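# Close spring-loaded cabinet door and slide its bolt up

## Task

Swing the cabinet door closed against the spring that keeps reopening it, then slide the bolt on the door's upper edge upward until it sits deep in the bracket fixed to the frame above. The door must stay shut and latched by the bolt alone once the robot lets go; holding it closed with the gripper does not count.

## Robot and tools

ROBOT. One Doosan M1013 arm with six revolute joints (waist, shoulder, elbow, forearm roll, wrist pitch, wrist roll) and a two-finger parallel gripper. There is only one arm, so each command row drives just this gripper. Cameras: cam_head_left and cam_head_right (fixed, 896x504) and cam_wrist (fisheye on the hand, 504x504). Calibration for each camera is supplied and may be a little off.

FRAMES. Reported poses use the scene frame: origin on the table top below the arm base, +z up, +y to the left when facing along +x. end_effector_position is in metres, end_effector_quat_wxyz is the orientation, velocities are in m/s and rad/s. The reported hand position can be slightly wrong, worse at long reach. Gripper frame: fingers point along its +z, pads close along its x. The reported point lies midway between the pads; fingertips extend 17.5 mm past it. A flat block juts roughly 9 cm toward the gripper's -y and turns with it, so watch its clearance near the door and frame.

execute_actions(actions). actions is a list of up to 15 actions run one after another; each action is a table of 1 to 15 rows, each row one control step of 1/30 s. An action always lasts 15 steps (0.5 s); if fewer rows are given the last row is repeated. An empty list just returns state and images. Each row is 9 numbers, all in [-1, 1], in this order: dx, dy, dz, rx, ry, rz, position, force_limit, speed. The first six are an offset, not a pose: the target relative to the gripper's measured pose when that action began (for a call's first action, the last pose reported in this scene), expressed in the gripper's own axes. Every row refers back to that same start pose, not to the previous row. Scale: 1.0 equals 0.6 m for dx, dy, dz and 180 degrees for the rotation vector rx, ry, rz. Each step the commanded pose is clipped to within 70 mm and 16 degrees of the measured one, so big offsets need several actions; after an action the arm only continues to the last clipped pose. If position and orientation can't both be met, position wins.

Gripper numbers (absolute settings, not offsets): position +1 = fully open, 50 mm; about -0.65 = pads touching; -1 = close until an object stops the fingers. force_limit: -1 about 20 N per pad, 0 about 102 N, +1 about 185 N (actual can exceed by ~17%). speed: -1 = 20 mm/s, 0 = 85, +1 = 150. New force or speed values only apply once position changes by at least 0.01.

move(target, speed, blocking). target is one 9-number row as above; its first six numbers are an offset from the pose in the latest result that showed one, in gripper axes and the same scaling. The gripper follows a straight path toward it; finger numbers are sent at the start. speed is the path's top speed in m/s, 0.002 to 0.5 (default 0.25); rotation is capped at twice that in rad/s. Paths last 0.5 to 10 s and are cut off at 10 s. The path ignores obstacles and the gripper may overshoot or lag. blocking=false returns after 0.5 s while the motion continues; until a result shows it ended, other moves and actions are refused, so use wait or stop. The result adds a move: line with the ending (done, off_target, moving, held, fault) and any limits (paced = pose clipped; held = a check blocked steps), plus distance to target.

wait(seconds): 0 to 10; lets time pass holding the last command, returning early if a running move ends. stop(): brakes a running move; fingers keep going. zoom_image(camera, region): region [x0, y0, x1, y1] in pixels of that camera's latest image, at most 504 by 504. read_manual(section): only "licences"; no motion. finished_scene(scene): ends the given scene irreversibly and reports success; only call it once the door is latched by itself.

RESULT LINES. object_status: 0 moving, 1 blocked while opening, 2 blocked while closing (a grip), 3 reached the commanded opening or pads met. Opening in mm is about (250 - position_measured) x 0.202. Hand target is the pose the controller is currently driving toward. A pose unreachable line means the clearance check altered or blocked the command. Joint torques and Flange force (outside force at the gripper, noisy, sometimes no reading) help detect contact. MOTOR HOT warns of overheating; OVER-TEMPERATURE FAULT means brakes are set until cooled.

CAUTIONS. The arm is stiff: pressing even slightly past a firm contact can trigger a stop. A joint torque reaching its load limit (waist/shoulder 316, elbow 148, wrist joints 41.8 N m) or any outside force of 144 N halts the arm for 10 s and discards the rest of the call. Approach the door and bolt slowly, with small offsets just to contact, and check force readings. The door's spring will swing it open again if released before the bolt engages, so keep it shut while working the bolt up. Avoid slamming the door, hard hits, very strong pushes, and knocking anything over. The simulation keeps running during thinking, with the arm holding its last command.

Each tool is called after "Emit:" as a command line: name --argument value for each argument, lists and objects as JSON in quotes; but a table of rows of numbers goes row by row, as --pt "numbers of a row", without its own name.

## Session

Emit:
execute_actions --actions '[]'

Emit:
zoom_image --camera "cam_head_left" --region '[330,170,530,300]'

Scene clock: 0.00 s.
end_effector_position=(+0.4643, +0.1014, +0.2906) position_measured=3 object_status=3 end_effector_quat_wxyz=(-0.115, +0.753, -0.645, -0.052) end_effector_velocity=(-0.001, -0.000, -0.000) end_effector_angular_velocity=(-0.000, +0.001, +0.000)
Joint positions: [-0.042 -0.152  2.129  0.282  1.121  2.837]
Joint velocities: [-0.    -0.001  0.002 -0.     0.    -0.   ]
Joint torques (N m, as the joint torque sensors report them, + toward a larger angle): no reading
Flange force (N, the push that the arm receives, along the gripper's own x y z axes): no reading
Hand target: +0.464, +0.101, +0.291; -0.115, +0.753, -0.645, -0.052
camera_calibration (this result's frames):
cam_wrist: T_world_to_cam=[[0.0529019, -0.983876, -0.170849, 0.128127], [-0.9725, -0.0896197, 0.214972, 0.393153], [-0.226817, 0.154778, -0.96156, 0.516228], [0, 0, 0, 1]] pos_world=[0.492652, 0.0813948, 0.433758]

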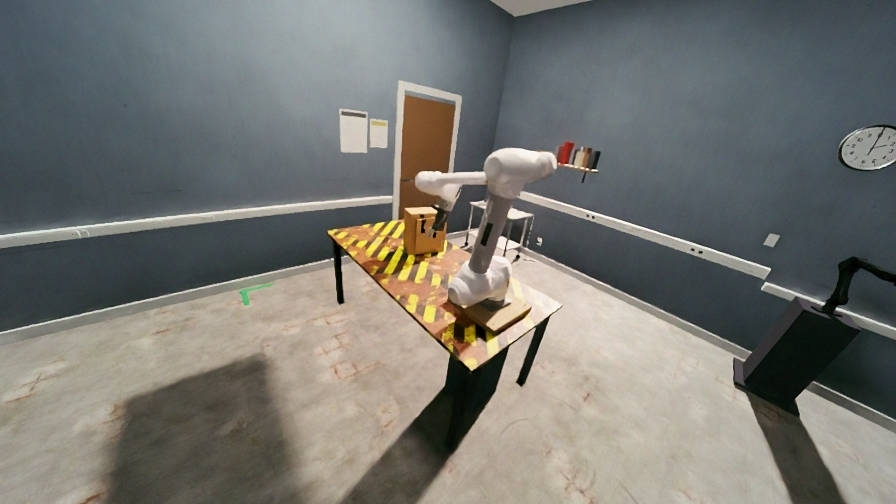

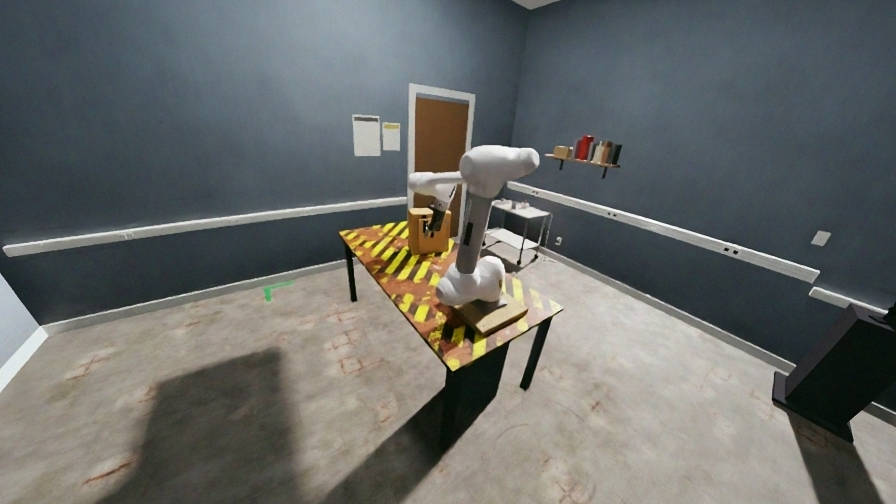

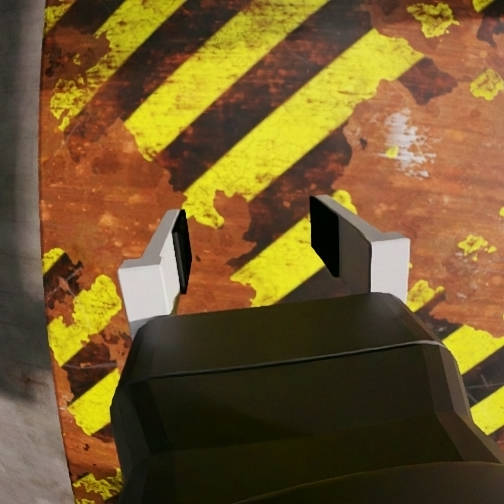

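Region (330, 170, 530, 300) of cam_head_left's 896x504 image, scaled by 2.520, with more detail than that image has; it fills the top 328 rows of this view, and the rest is white.

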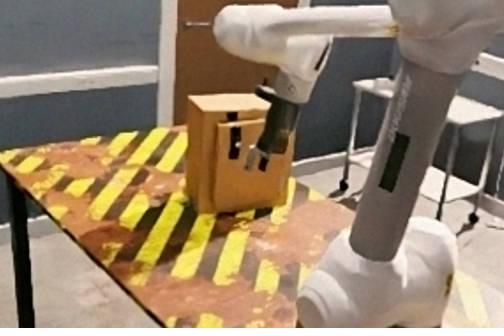

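Emit:
move --target '[0.2,-0.158,0.074,0.468,0.096,-0.021,-0.65,-0.5,1]' --speed 0.3

Scene clock: 19.97 s.
end_effector_position=(+0.5806, +0.0100, +0.2305) position_measured=249 object_status=3 end_effector_quat_wxyz=(+0.501, -0.500, +0.500, -0.499) end_effector_velocity=(+0.000, +0.001, -0.001) end_effector_angular_velocity=(-0.001, -0.001, +0.005)
Joint positions: [-0.104  0.39   2.681 -0.097 -1.496  3.157]
Joint velocities: [-0.     0.005 -0.    -0.005 -0.006 -0.001]
Joint torques (N m, as the joint torque sensors report them, + toward a larger angle): [  0.97 -45.39  -4.71  -0.16  -3.65   0.06]
Flange force (N, the push that the arm receives, along the gripper's own x y z axes): [2.0 -5.3 2.3]
Hand target: +0.581, +0.010, +0.231; +0.501, -0.500, +0.500, -0.499
Off the commanded pose: 0.000 m, 0 deg.
move: done; limits=paced
camera_calibration (this result's frames):
cam_wrist: T_world_to_cam=[[-0.06651, -0.992175, -0.10567, 0.0761318], [-0.297892, 0.120819, -0.946923, 0.385068], [0.95228, -0.0315018, -0.303596, -0.335402], [0, 0, 0, 1]] pos_world=[0.439169, 0.0184467, 0.270848]

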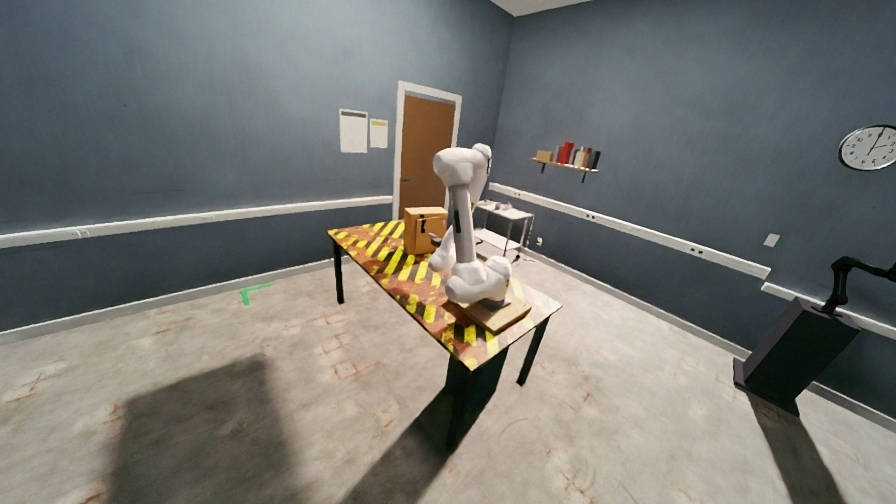

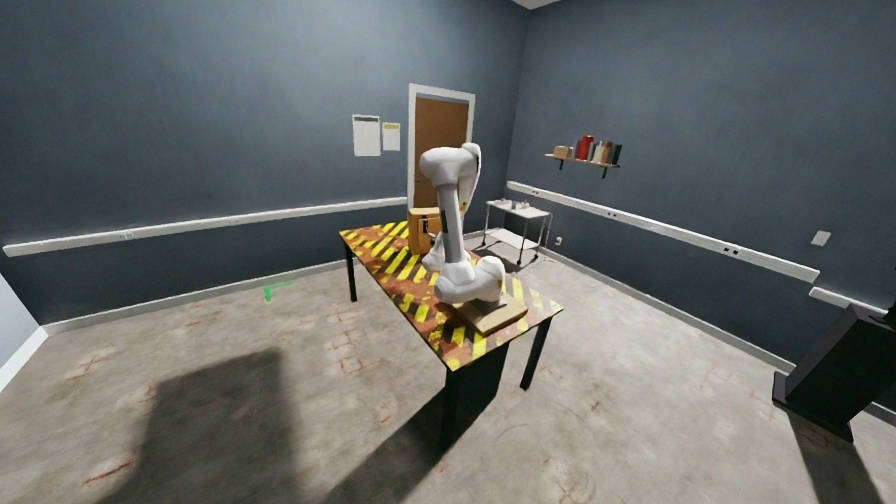

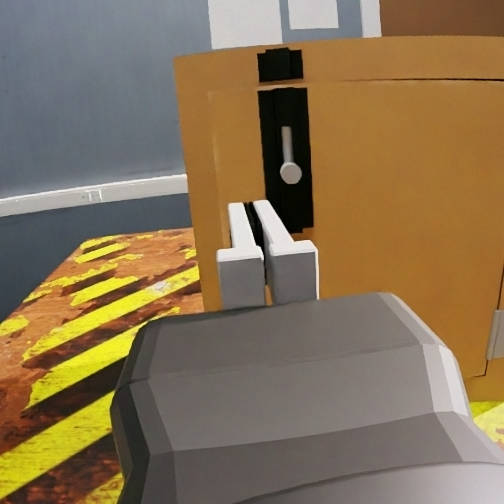

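Emit:
move --target '[0.055,0.033,0.13,0,0,0,-0.65,-0.5,1]' --speed 0.18

Scene clock: 25.67 s.
end_effector_position=(+0.6586, -0.0228, +0.2109) position_measured=249 object_status=3 end_effector_quat_wxyz=(+0.501, -0.500, +0.500, -0.499) end_effector_velocity=(+0.001, +0.000, -0.001) end_effector_angular_velocity=(-0.000, +0.001, +0.001)
Joint positions: [-0.174  0.479  2.539 -0.168 -1.445  3.171]
Joint velocities: [-0.     0.001 -0.001 -0.001  0.001  0.   ]
Joint torques (N m, as the joint torque sensors report them, + toward a larger angle): [ -0.7  -55.55  -5.38   0.12  -3.45  -0.03]
Flange force (N, the push that the arm receives, along the gripper's own x y z axes): [-1.8 -2.9 4.8]
Hand target: +0.659, -0.023, +0.211; +0.501, -0.500, +0.500, -0.499
Off the commanded pose: 0.000 m, 0 deg.
move: done
camera_calibration (this result's frames):
cam_wrist: T_world_to_cam=[[-0.0665133, -0.992165, -0.105754, 0.0467337], [-0.29787, 0.1209, -0.946919, 0.393649], [0.952286, -0.0314818, -0.303578, -0.416737], [0, 0, 0, 1]] pos_world=[0.517218, -0.0143443, 0.251184]

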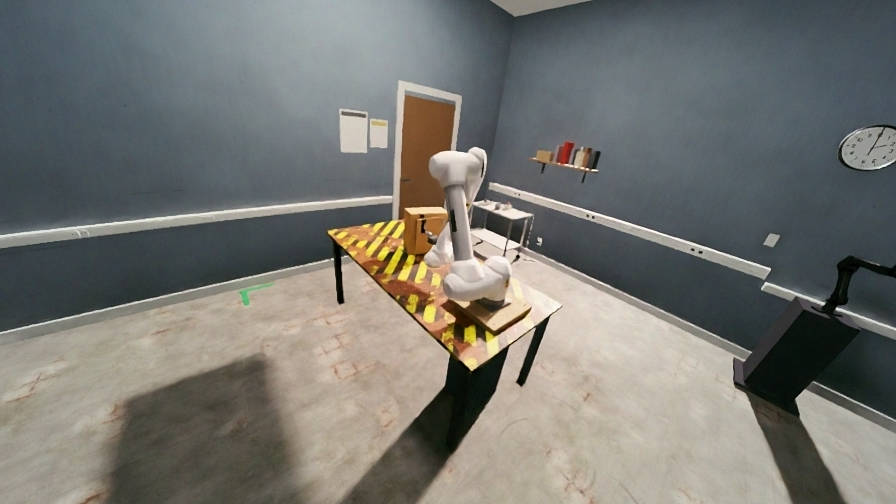

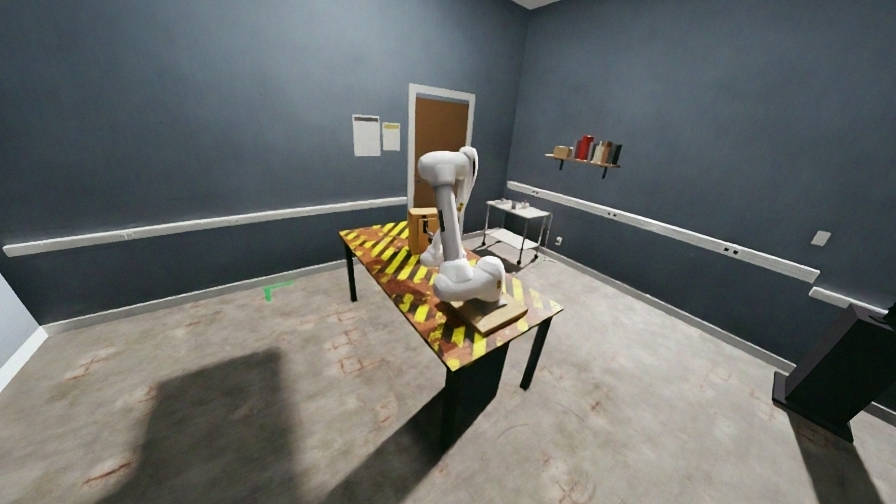

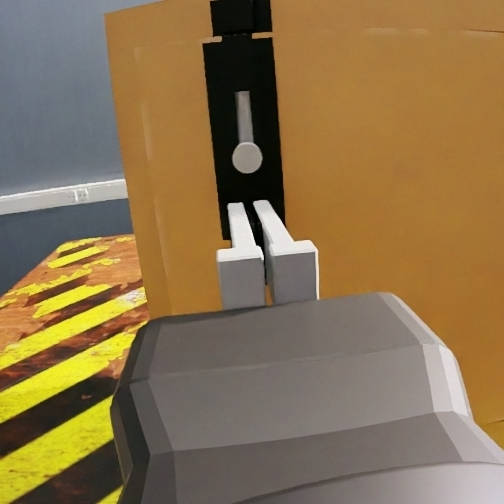

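Emit:
move --target '[0.007,-0.008,0.065,0,0,0,-0.65,-0.5,1]' --speed 0.045

Scene clock: 31.33 s.
end_effector_position=(+0.6975, -0.0269, +0.2157) position_measured=249 object_status=3 end_effector_quat_wxyz=(+0.501, -0.500, +0.500, -0.499) end_effector_velocity=(+0.001, -0.000, -0.000) end_effector_angular_velocity=(+0.000, +0.001, -0.001)
Joint positions: [-0.168  0.483  2.468 -0.164 -1.379  3.181]
Joint velocities: [ 0.001  0.001 -0.001  0.002  0.001 -0.   ]
Joint torques (N m, as the joint torque sensors report them, + toward a larger angle): [ -0.7  -59.31  -9.66   0.71  -3.36   0.15]
Flange force (N, the push that the arm receives, along the gripper's own x y z axes): [-1.0 -0.8 2.3]
Hand target: +0.698, -0.027, +0.216; +0.501, -0.500, +0.500, -0.499
Off the commanded pose: 0.000 m, 0 deg.
move: done
camera_calibration (this result's frames):
cam_wrist: T_world_to_cam=[[-0.066515, -0.992162, -0.105781, 0.0457625], [-0.297869, 0.120926, -0.946916, 0.41032], [0.952287, -0.0314753, -0.303578, -0.45246], [0, 0, 0, 1]] pos_world=[0.556138, -0.018456, 0.256023]

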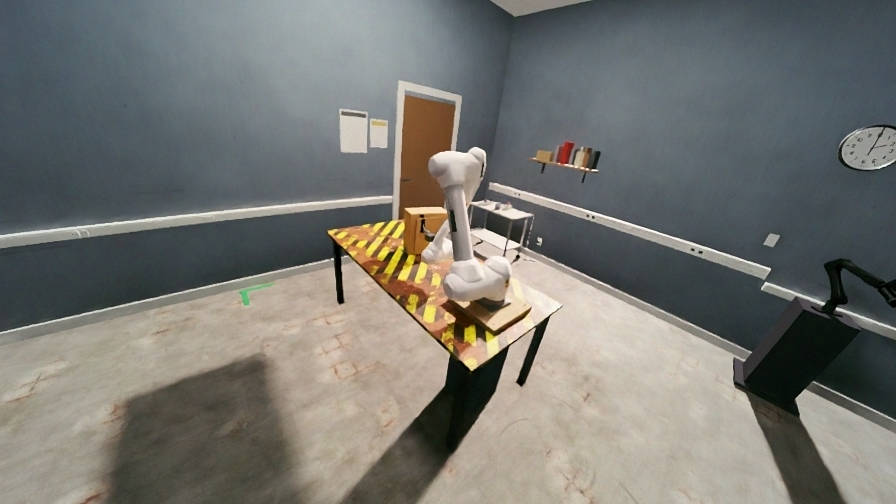

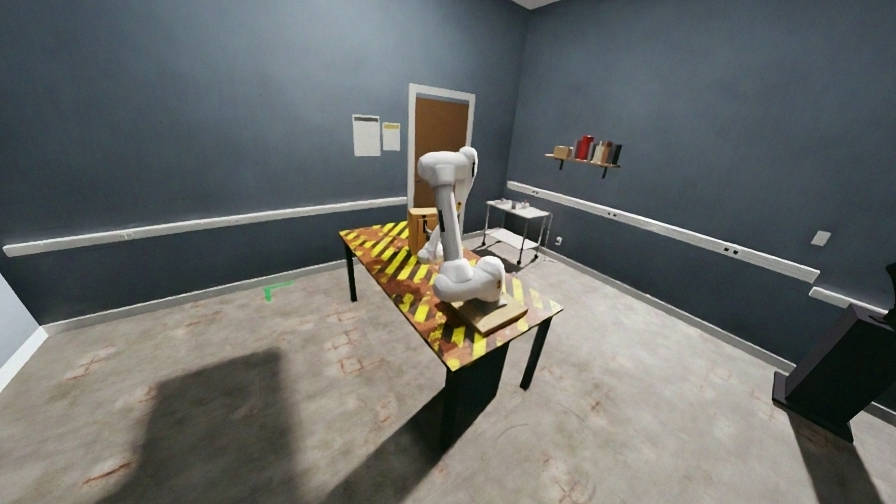

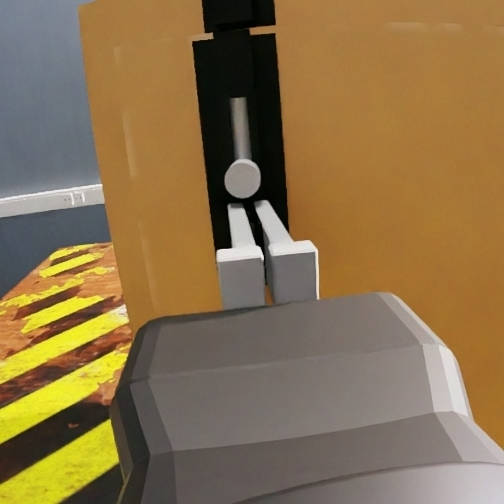

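Emit:
move --target '[0,-0.002,0.024,0,0.04,0,-0.65,-0.5,1]' --speed 0.06

Emit:
zoom_image --camera "cam_wrist" --region '[80,0,340,260]'

Scene clock: 36.83 s.
end_effector_position=(+0.7119, -0.0269, +0.2169) position_measured=249 object_status=3 end_effector_quat_wxyz=(+0.469, -0.468, +0.530, -0.530) end_effector_velocity=(+0.001, -0.000, +0.001) end_effector_angular_velocity=(-0.000, -0.001, -0.006)
Joint positions: [-0.07   0.487  2.439  0.064 -1.351  3.136]
Joint velocities: [ 0.004 -0.    -0.002  0.01   0.001 -0.002]
Joint torques (N m, as the joint torque sensors report them, + toward a larger angle): [ -3.03 -65.54 -18.57   1.23  -4.65   0.18]
Flange force (N, the push that the arm receives, along the gripper's own x y z axes): [-3.5 5.0 -6.8]
Hand target: +0.712, -0.027, +0.217; +0.468, -0.468, +0.530, -0.530
Off the commanded pose: 0.000 m, 0 deg.
move: done
camera_calibration (this result's frames):
cam_wrist: T_world_to_cam=[[-0.189932, -0.976074, -0.105857, 0.13517], [-0.280525, 0.157277, -0.946874, 0.404334], [0.940868, -0.150146, -0.303685, -0.460783], [0, 0, 0, 1]] pos_world=[0.572634, -0.00084169, 0.257229]

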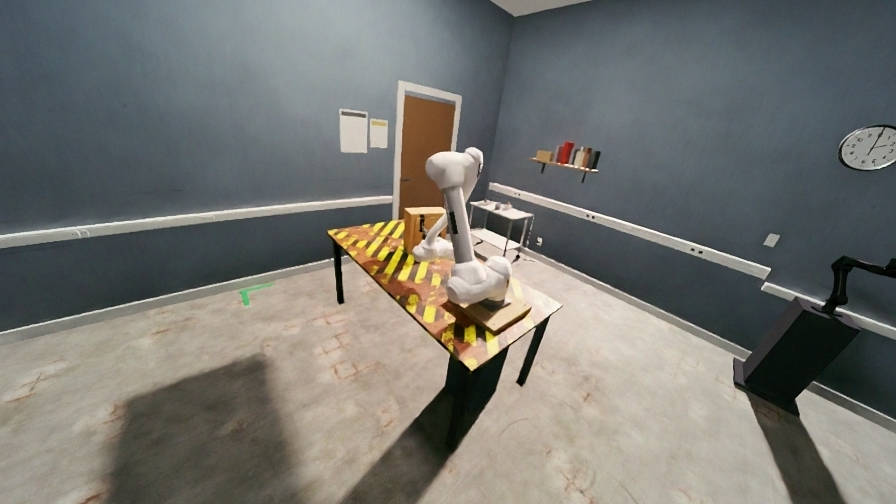

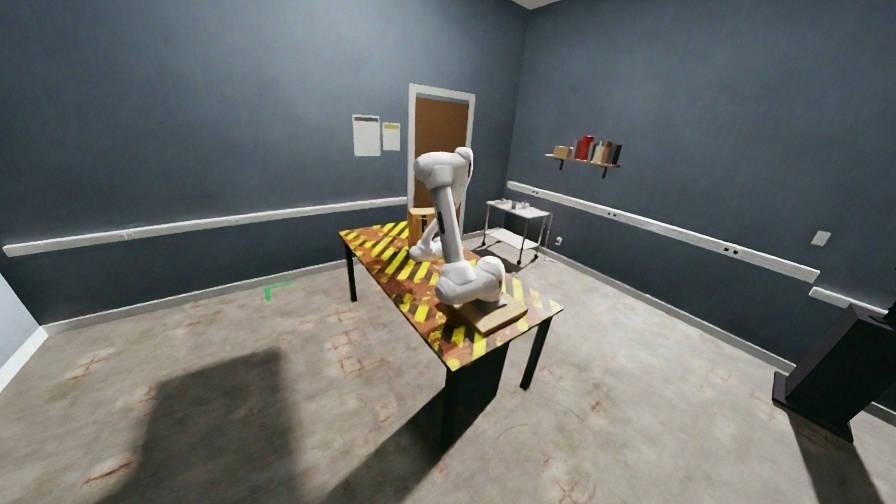

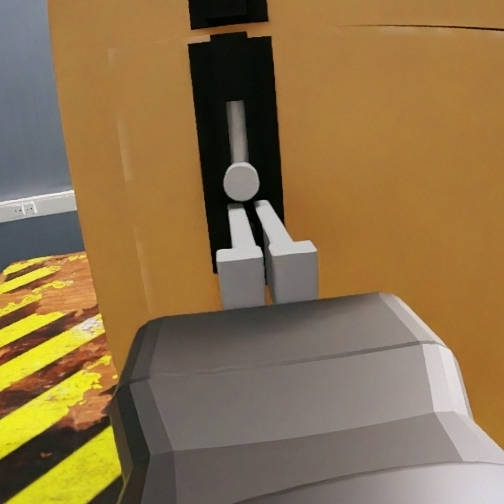

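Region (80, 0, 340, 260) of cam_wrist's 504x504 image, scaled by 1.938, with more detail than that image has.

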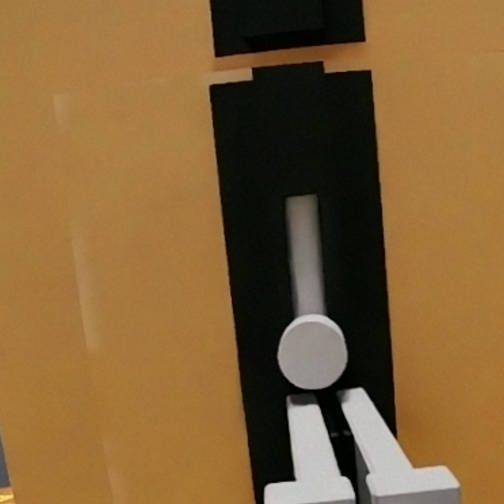

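This view matches the point in scene 1 with about 10 mm left to close.

Emit:
move --target '[-0.003,-0.011,0.012,0,0,0,-0.65,-0.5,1]' --speed 0.025

Emit:
zoom_image --camera "cam_wrist" --region '[80,0,340,260]'

Scene clock: 43.03 s.
end_effector_position=(+0.7192, -0.0260, +0.2235) position_measured=249 object_status=3 end_effector_quat_wxyz=(+0.469, -0.468, +0.530, -0.530) end_effector_velocity=(+0.001, +0.000, +0.000) end_effector_angular_velocity=(-0.001, -0.000, +0.001)
Joint positions: [-0.067  0.476  2.426  0.068 -1.326  3.133]
Joint velocities: [ 0.    -0.    -0.002 -0.001  0.002 -0.   ]
Joint torques (N m, as the joint torque sensors report them, + toward a larger angle): [  0.75 -70.24 -28.86  -0.83  -7.24  -0.04]
Flange force (N, the push that the arm receives, along the gripper's own x y z axes): [1.2 10.8 -16.9]
Hand target: +0.719, -0.026, +0.224; +0.469, -0.468, +0.530, -0.530
Off the commanded pose: 0.000 m, 0 deg.
move: done
camera_calibration (this result's frames):
cam_wrist: T_world_to_cam=[[-0.189938, -0.976072, -0.105867, 0.138128], [-0.280538, 0.157291, -0.946867, 0.412459], [0.940862, -0.150146, -0.303701, -0.465527], [0, 0, 0, 1]] pos_world=[0.579943, 0.0000500919, 0.263786]

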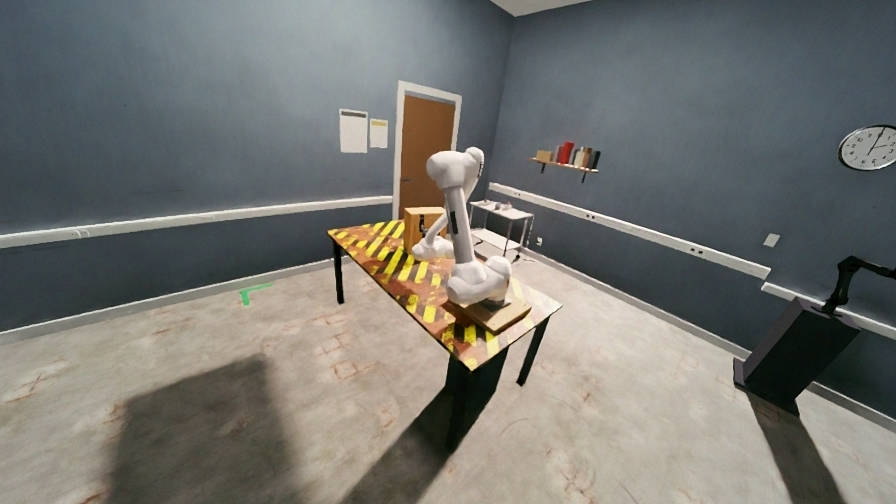

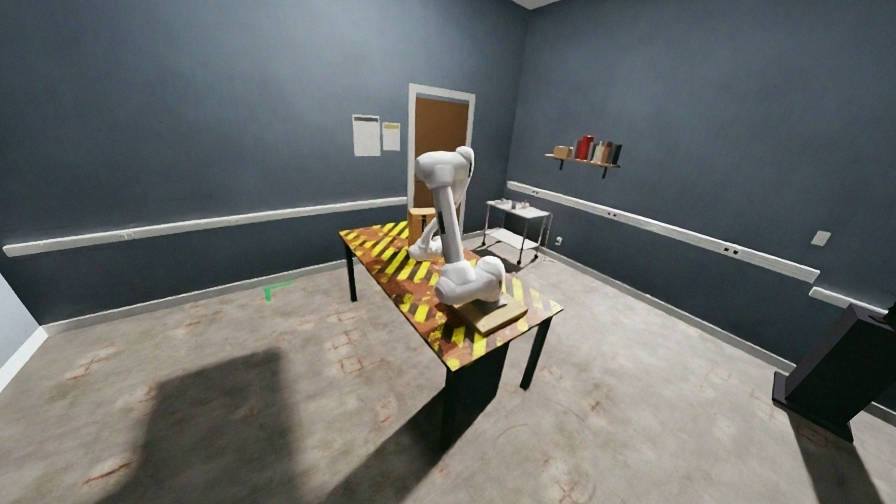

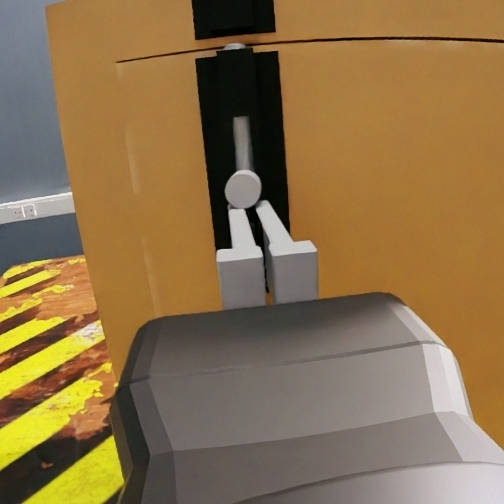

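Region (80, 0, 340, 260) of cam_wrist's 504x504 image, scaled by 1.938, with more detail than that image has.

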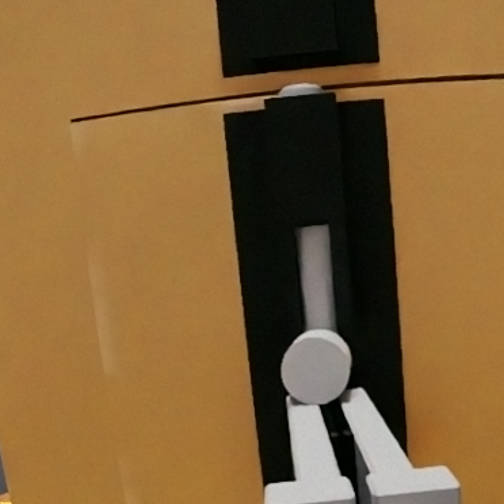

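Emit:
move --target '[0,-0.006,0.005,0,0,0,-0.65,-0.5,1]' --speed 0.015

Emit:
zoom_image --camera "cam_wrist" --region '[100,0,300,200]'

Scene clock: 65.07 s.
end_effector_position=(+0.7221, -0.0264, +0.2270) position_measured=249 object_status=3 end_effector_quat_wxyz=(+0.468, -0.468, +0.530, -0.530) end_effector_velocity=(+0.001, -0.002, +0.001) end_effector_angular_velocity=(-0.001, -0.002, -0.002)
Joint positions: [-0.067  0.469  2.42   0.067 -1.314  3.133]
Joint velocities: [-0.002 -0.001 -0.002 -0.001  0.002 -0.   ]
Joint torques (N m, as the joint torque sensors report them, + toward a larger angle): [ -0.61 -71.66 -31.82  -0.06  -7.46  -0.01]
Flange force (N, the push that the arm receives, along the gripper's own x y z axes): [1.3 13.7 -20.0]
Hand target: +0.722, -0.026, +0.227; +0.469, -0.468, +0.530, -0.530
Off the commanded pose: 0.000 m, 0 deg.
move: done
camera_calibration (this result's frames):
cam_wrist: T_world_to_cam=[[-0.190027, -0.976051, -0.105896, 0.138746], [-0.280527, 0.157345, -0.946862, 0.416709], [0.940848, -0.150223, -0.303708, -0.467258], [0, 0, 0, 1]] pos_world=[0.582882, -0.000336411, 0.267349]

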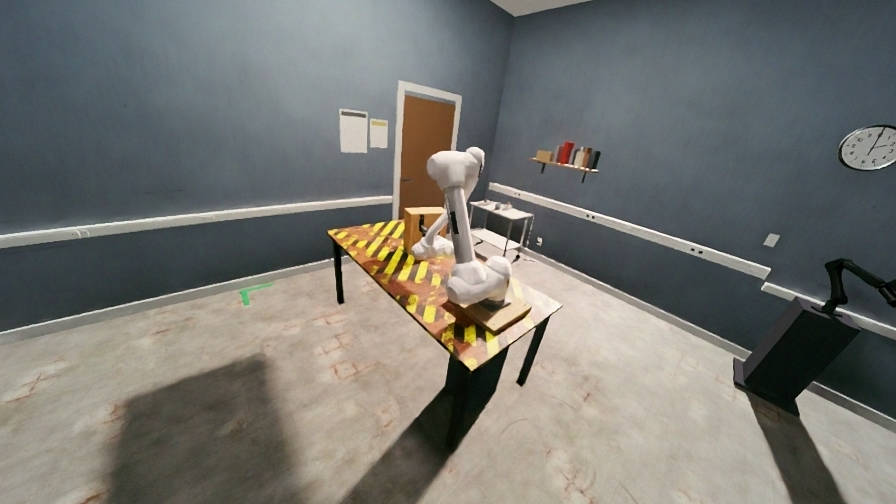

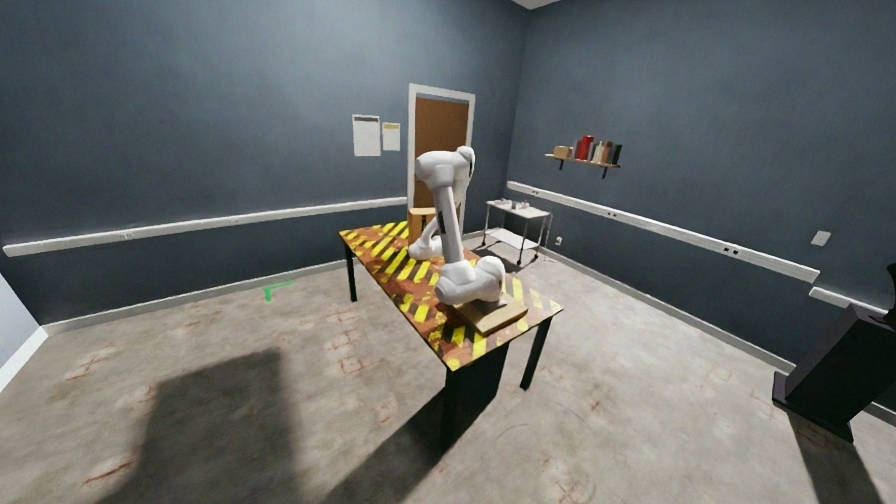

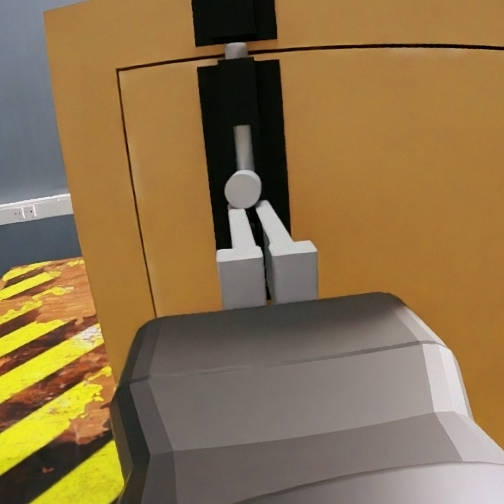

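Region (100, 0, 300, 200) of cam_wrist's 504x504 image, scaled by 2.520, with more detail than that image has.

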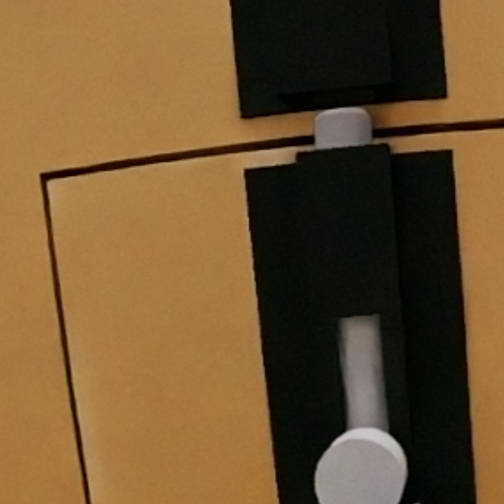

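Emit:
move --target '[0,-0.007,0.002,0,0,0,-0.65,-0.5,1]' --speed 0.012

Emit:
zoom_image --camera "cam_wrist" --region '[100,0,300,200]'

Scene clock: 72.93 s.
end_effector_position=(+0.7233, -0.0265, +0.2312) position_measured=249 object_status=3 end_effector_quat_wxyz=(+0.468, -0.468, +0.530, -0.530) end_effector_velocity=(-0.000, +0.001, +0.001) end_effector_angular_velocity=(+0.000, +0.001, +0.001)
Joint positions: [-0.067  0.46   2.418  0.067 -1.303  3.132]
Joint velocities: [ 0.001 -0.002  0.    -0.     0.002  0.   ]
Joint torques (N m, as the joint torque sensors report them, + toward a larger angle): [ -1.18 -70.41 -33.11   0.31  -8.13   0.11]
Flange force (N, the push that the arm receives, along the gripper's own x y z axes): [0.1 10.2 -21.7]
Hand target: +0.723, -0.027, +0.231; +0.468, -0.468, +0.530, -0.530
Off the commanded pose: 0.000 m, 0 deg.
move: done
camera_calibration (this result's frames):
cam_wrist: T_world_to_cam=[[-0.189974, -0.976062, -0.105887, 0.139241], [-0.28054, 0.157321, -0.946862, 0.421], [0.940854, -0.150173, -0.303712, -0.467124], [0, 0, 0, 1]] pos_world=[0.584055, -0.000473904, 0.271502]

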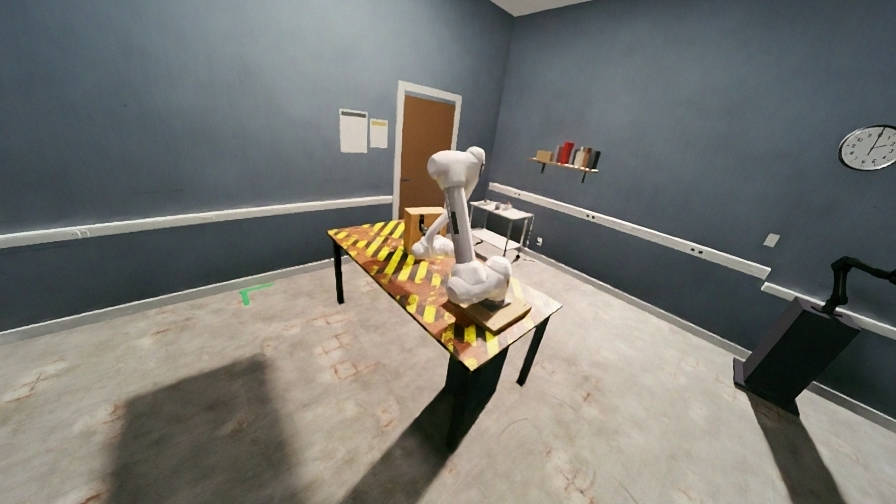

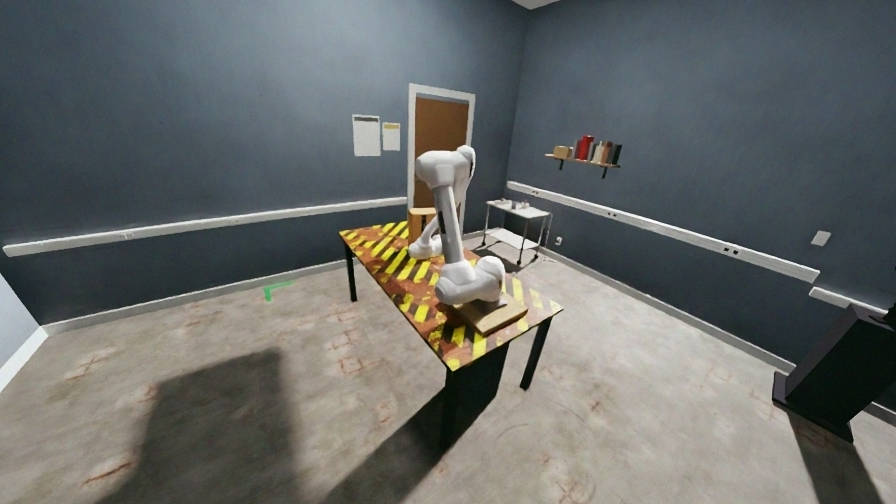

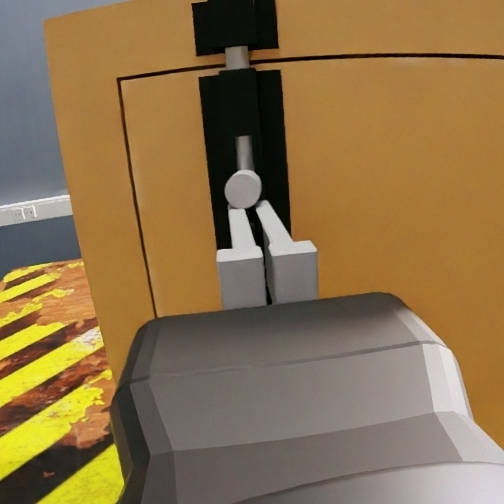

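Region (100, 0, 300, 200) of cam_wrist's 504x504 image, scaled by 2.520, with more detail than that image has.

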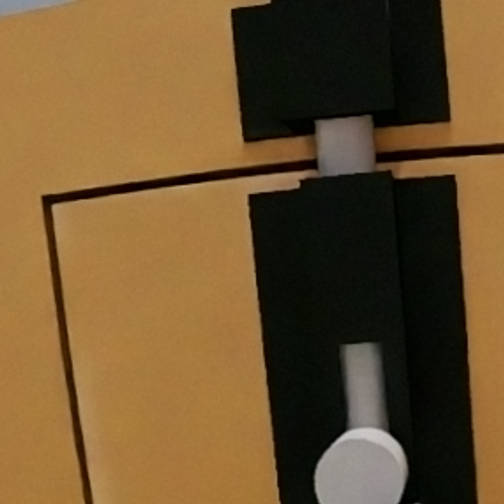

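Emit:
move --target '[0,-0.026,0,0,0,0,-0.65,-0.5,1]' --speed 0.025

Emit:
move --target '[0,0.03,-0.1,0,0,0,-0.65,-0.5,1]' --speed 0.15

Scene clock: 85.50 s.
end_effector_position=(+0.7233, -0.0265, +0.2467) position_measured=249 object_status=3 end_effector_quat_wxyz=(+0.469, -0.468, +0.530, -0.530) end_effector_velocity=(-0.000, +0.000, +0.001) end_effector_angular_velocity=(-0.000, +0.001, +0.000)
Joint positions: [-0.068  0.424  2.416  0.068 -1.265  3.129]
Joint velocities: [ 0.    -0.002  0.     0.     0.003 -0.001]
Joint torques (N m, as the joint torque sensors report them, + toward a larger angle): [ -1.89 -69.19 -33.91   0.29  -8.01   0.05]
Flange force (N, the push that the arm receives, along the gripper's own x y z axes): [-2.4 13.2 -19.4]
Hand target: +0.723, -0.027, +0.247; +0.469, -0.468, +0.530, -0.530
Off the commanded pose: 0.000 m, 0 deg.
move: done
camera_calibration (this result's frames):
cam_wrist: T_world_to_cam=[[-0.189967, -0.976062, -0.105903, 0.140874], [-0.280546, 0.157336, -0.946858, 0.435678], [0.940854, -0.150161, -0.303719, -0.46239], [0, 0, 0, 1]] pos_world=[0.584031, -0.000478667, 0.287007]

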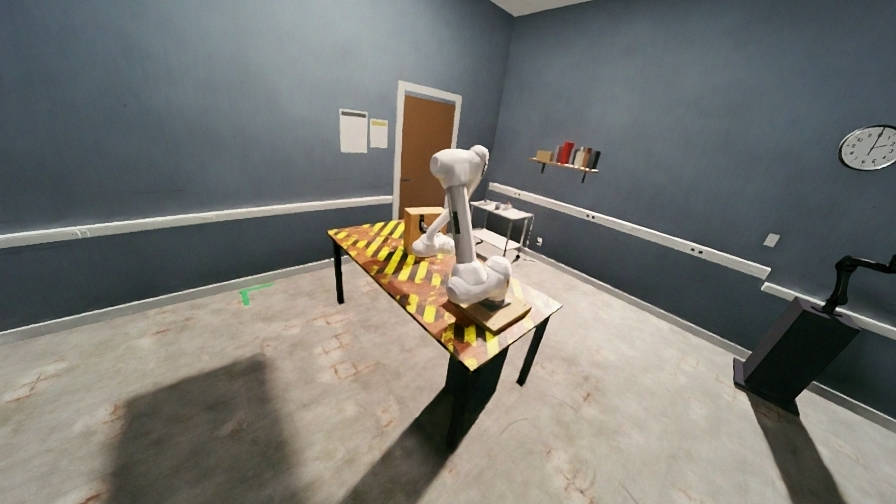

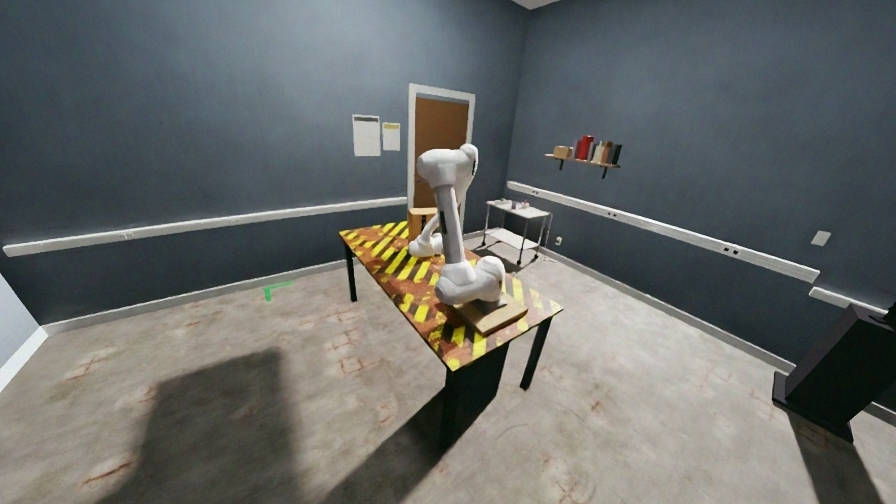

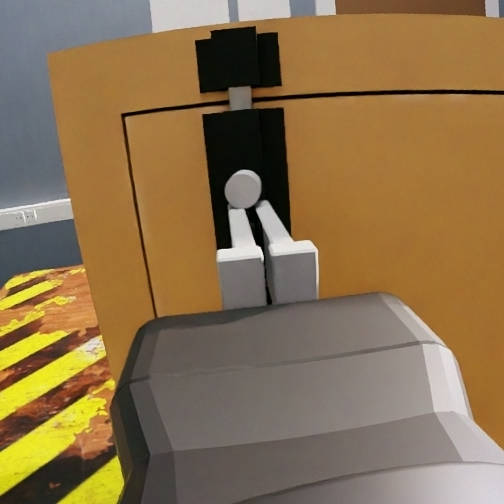

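Scene clock: 86.33 s.
end_effector_position=(+0.6638, -0.0192, +0.2286) position_measured=249 object_status=3 end_effector_quat_wxyz=(+0.468, -0.468, +0.530, -0.530) end_effector_velocity=(-0.001, +0.001, -0.000) end_effector_angular_velocity=(+0.000, -0.001, +0.001)
Joint positions: [-0.057  0.431  2.526  0.077 -1.382  3.135]
Joint velocities: [ 0.001  0.001  0.001  0.001 -0.003  0.   ]
Joint torques (N m, as the joint torque sensors report them, + toward a larger angle): [ -1.17 -54.59  -9.49   0.48  -3.59   0.25]
Flange force (N, the push that the arm receives, along the gripper's own x y z axes): [-3.8 -4.3 4.0]
Hand target: +0.664, -0.019, +0.229; +0.468, -0.468, +0.530, -0.530
Off the commanded pose: 0.000 m, 0 deg.
move: done
camera_calibration (this result's frames):
cam_wrist: T_world_to_cam=[[-0.189992, -0.976064, -0.105838, 0.134854], [-0.280547, 0.15728, -0.946867, 0.40077], [0.940849, -0.150205, -0.303713, -0.410834], [0, 0, 0, 1]] pos_world=[0.524588, 0.00688365, 0.268972]

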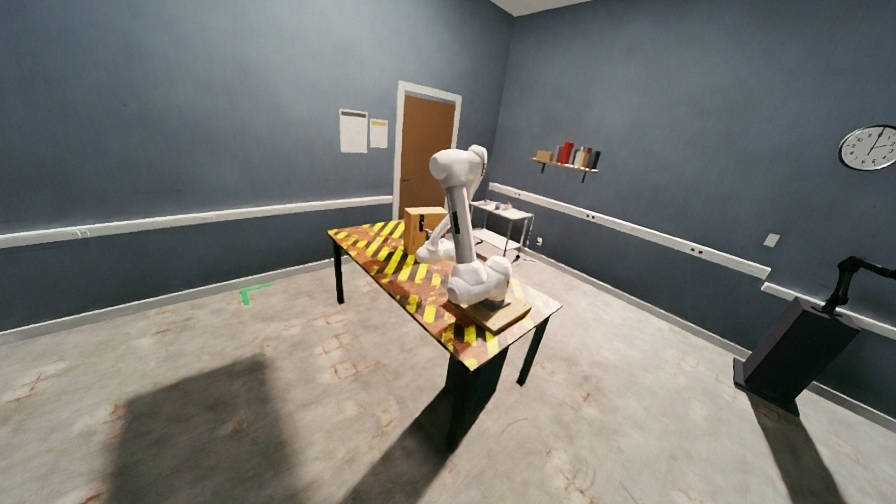

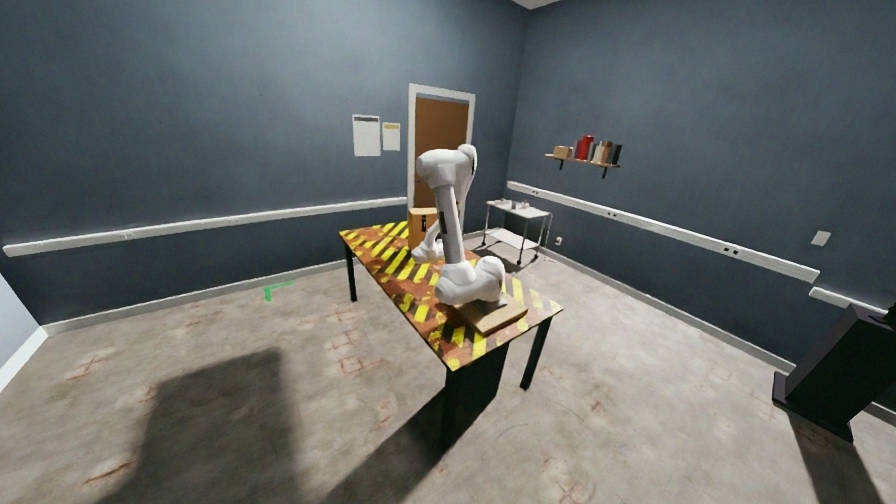

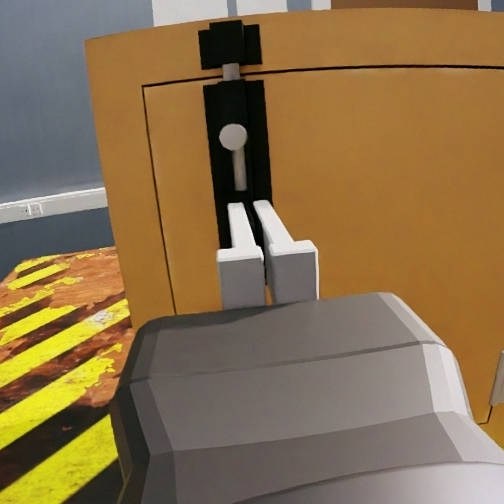

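Emit:
finished_scene --scene 2

The scene is finished: the task was done.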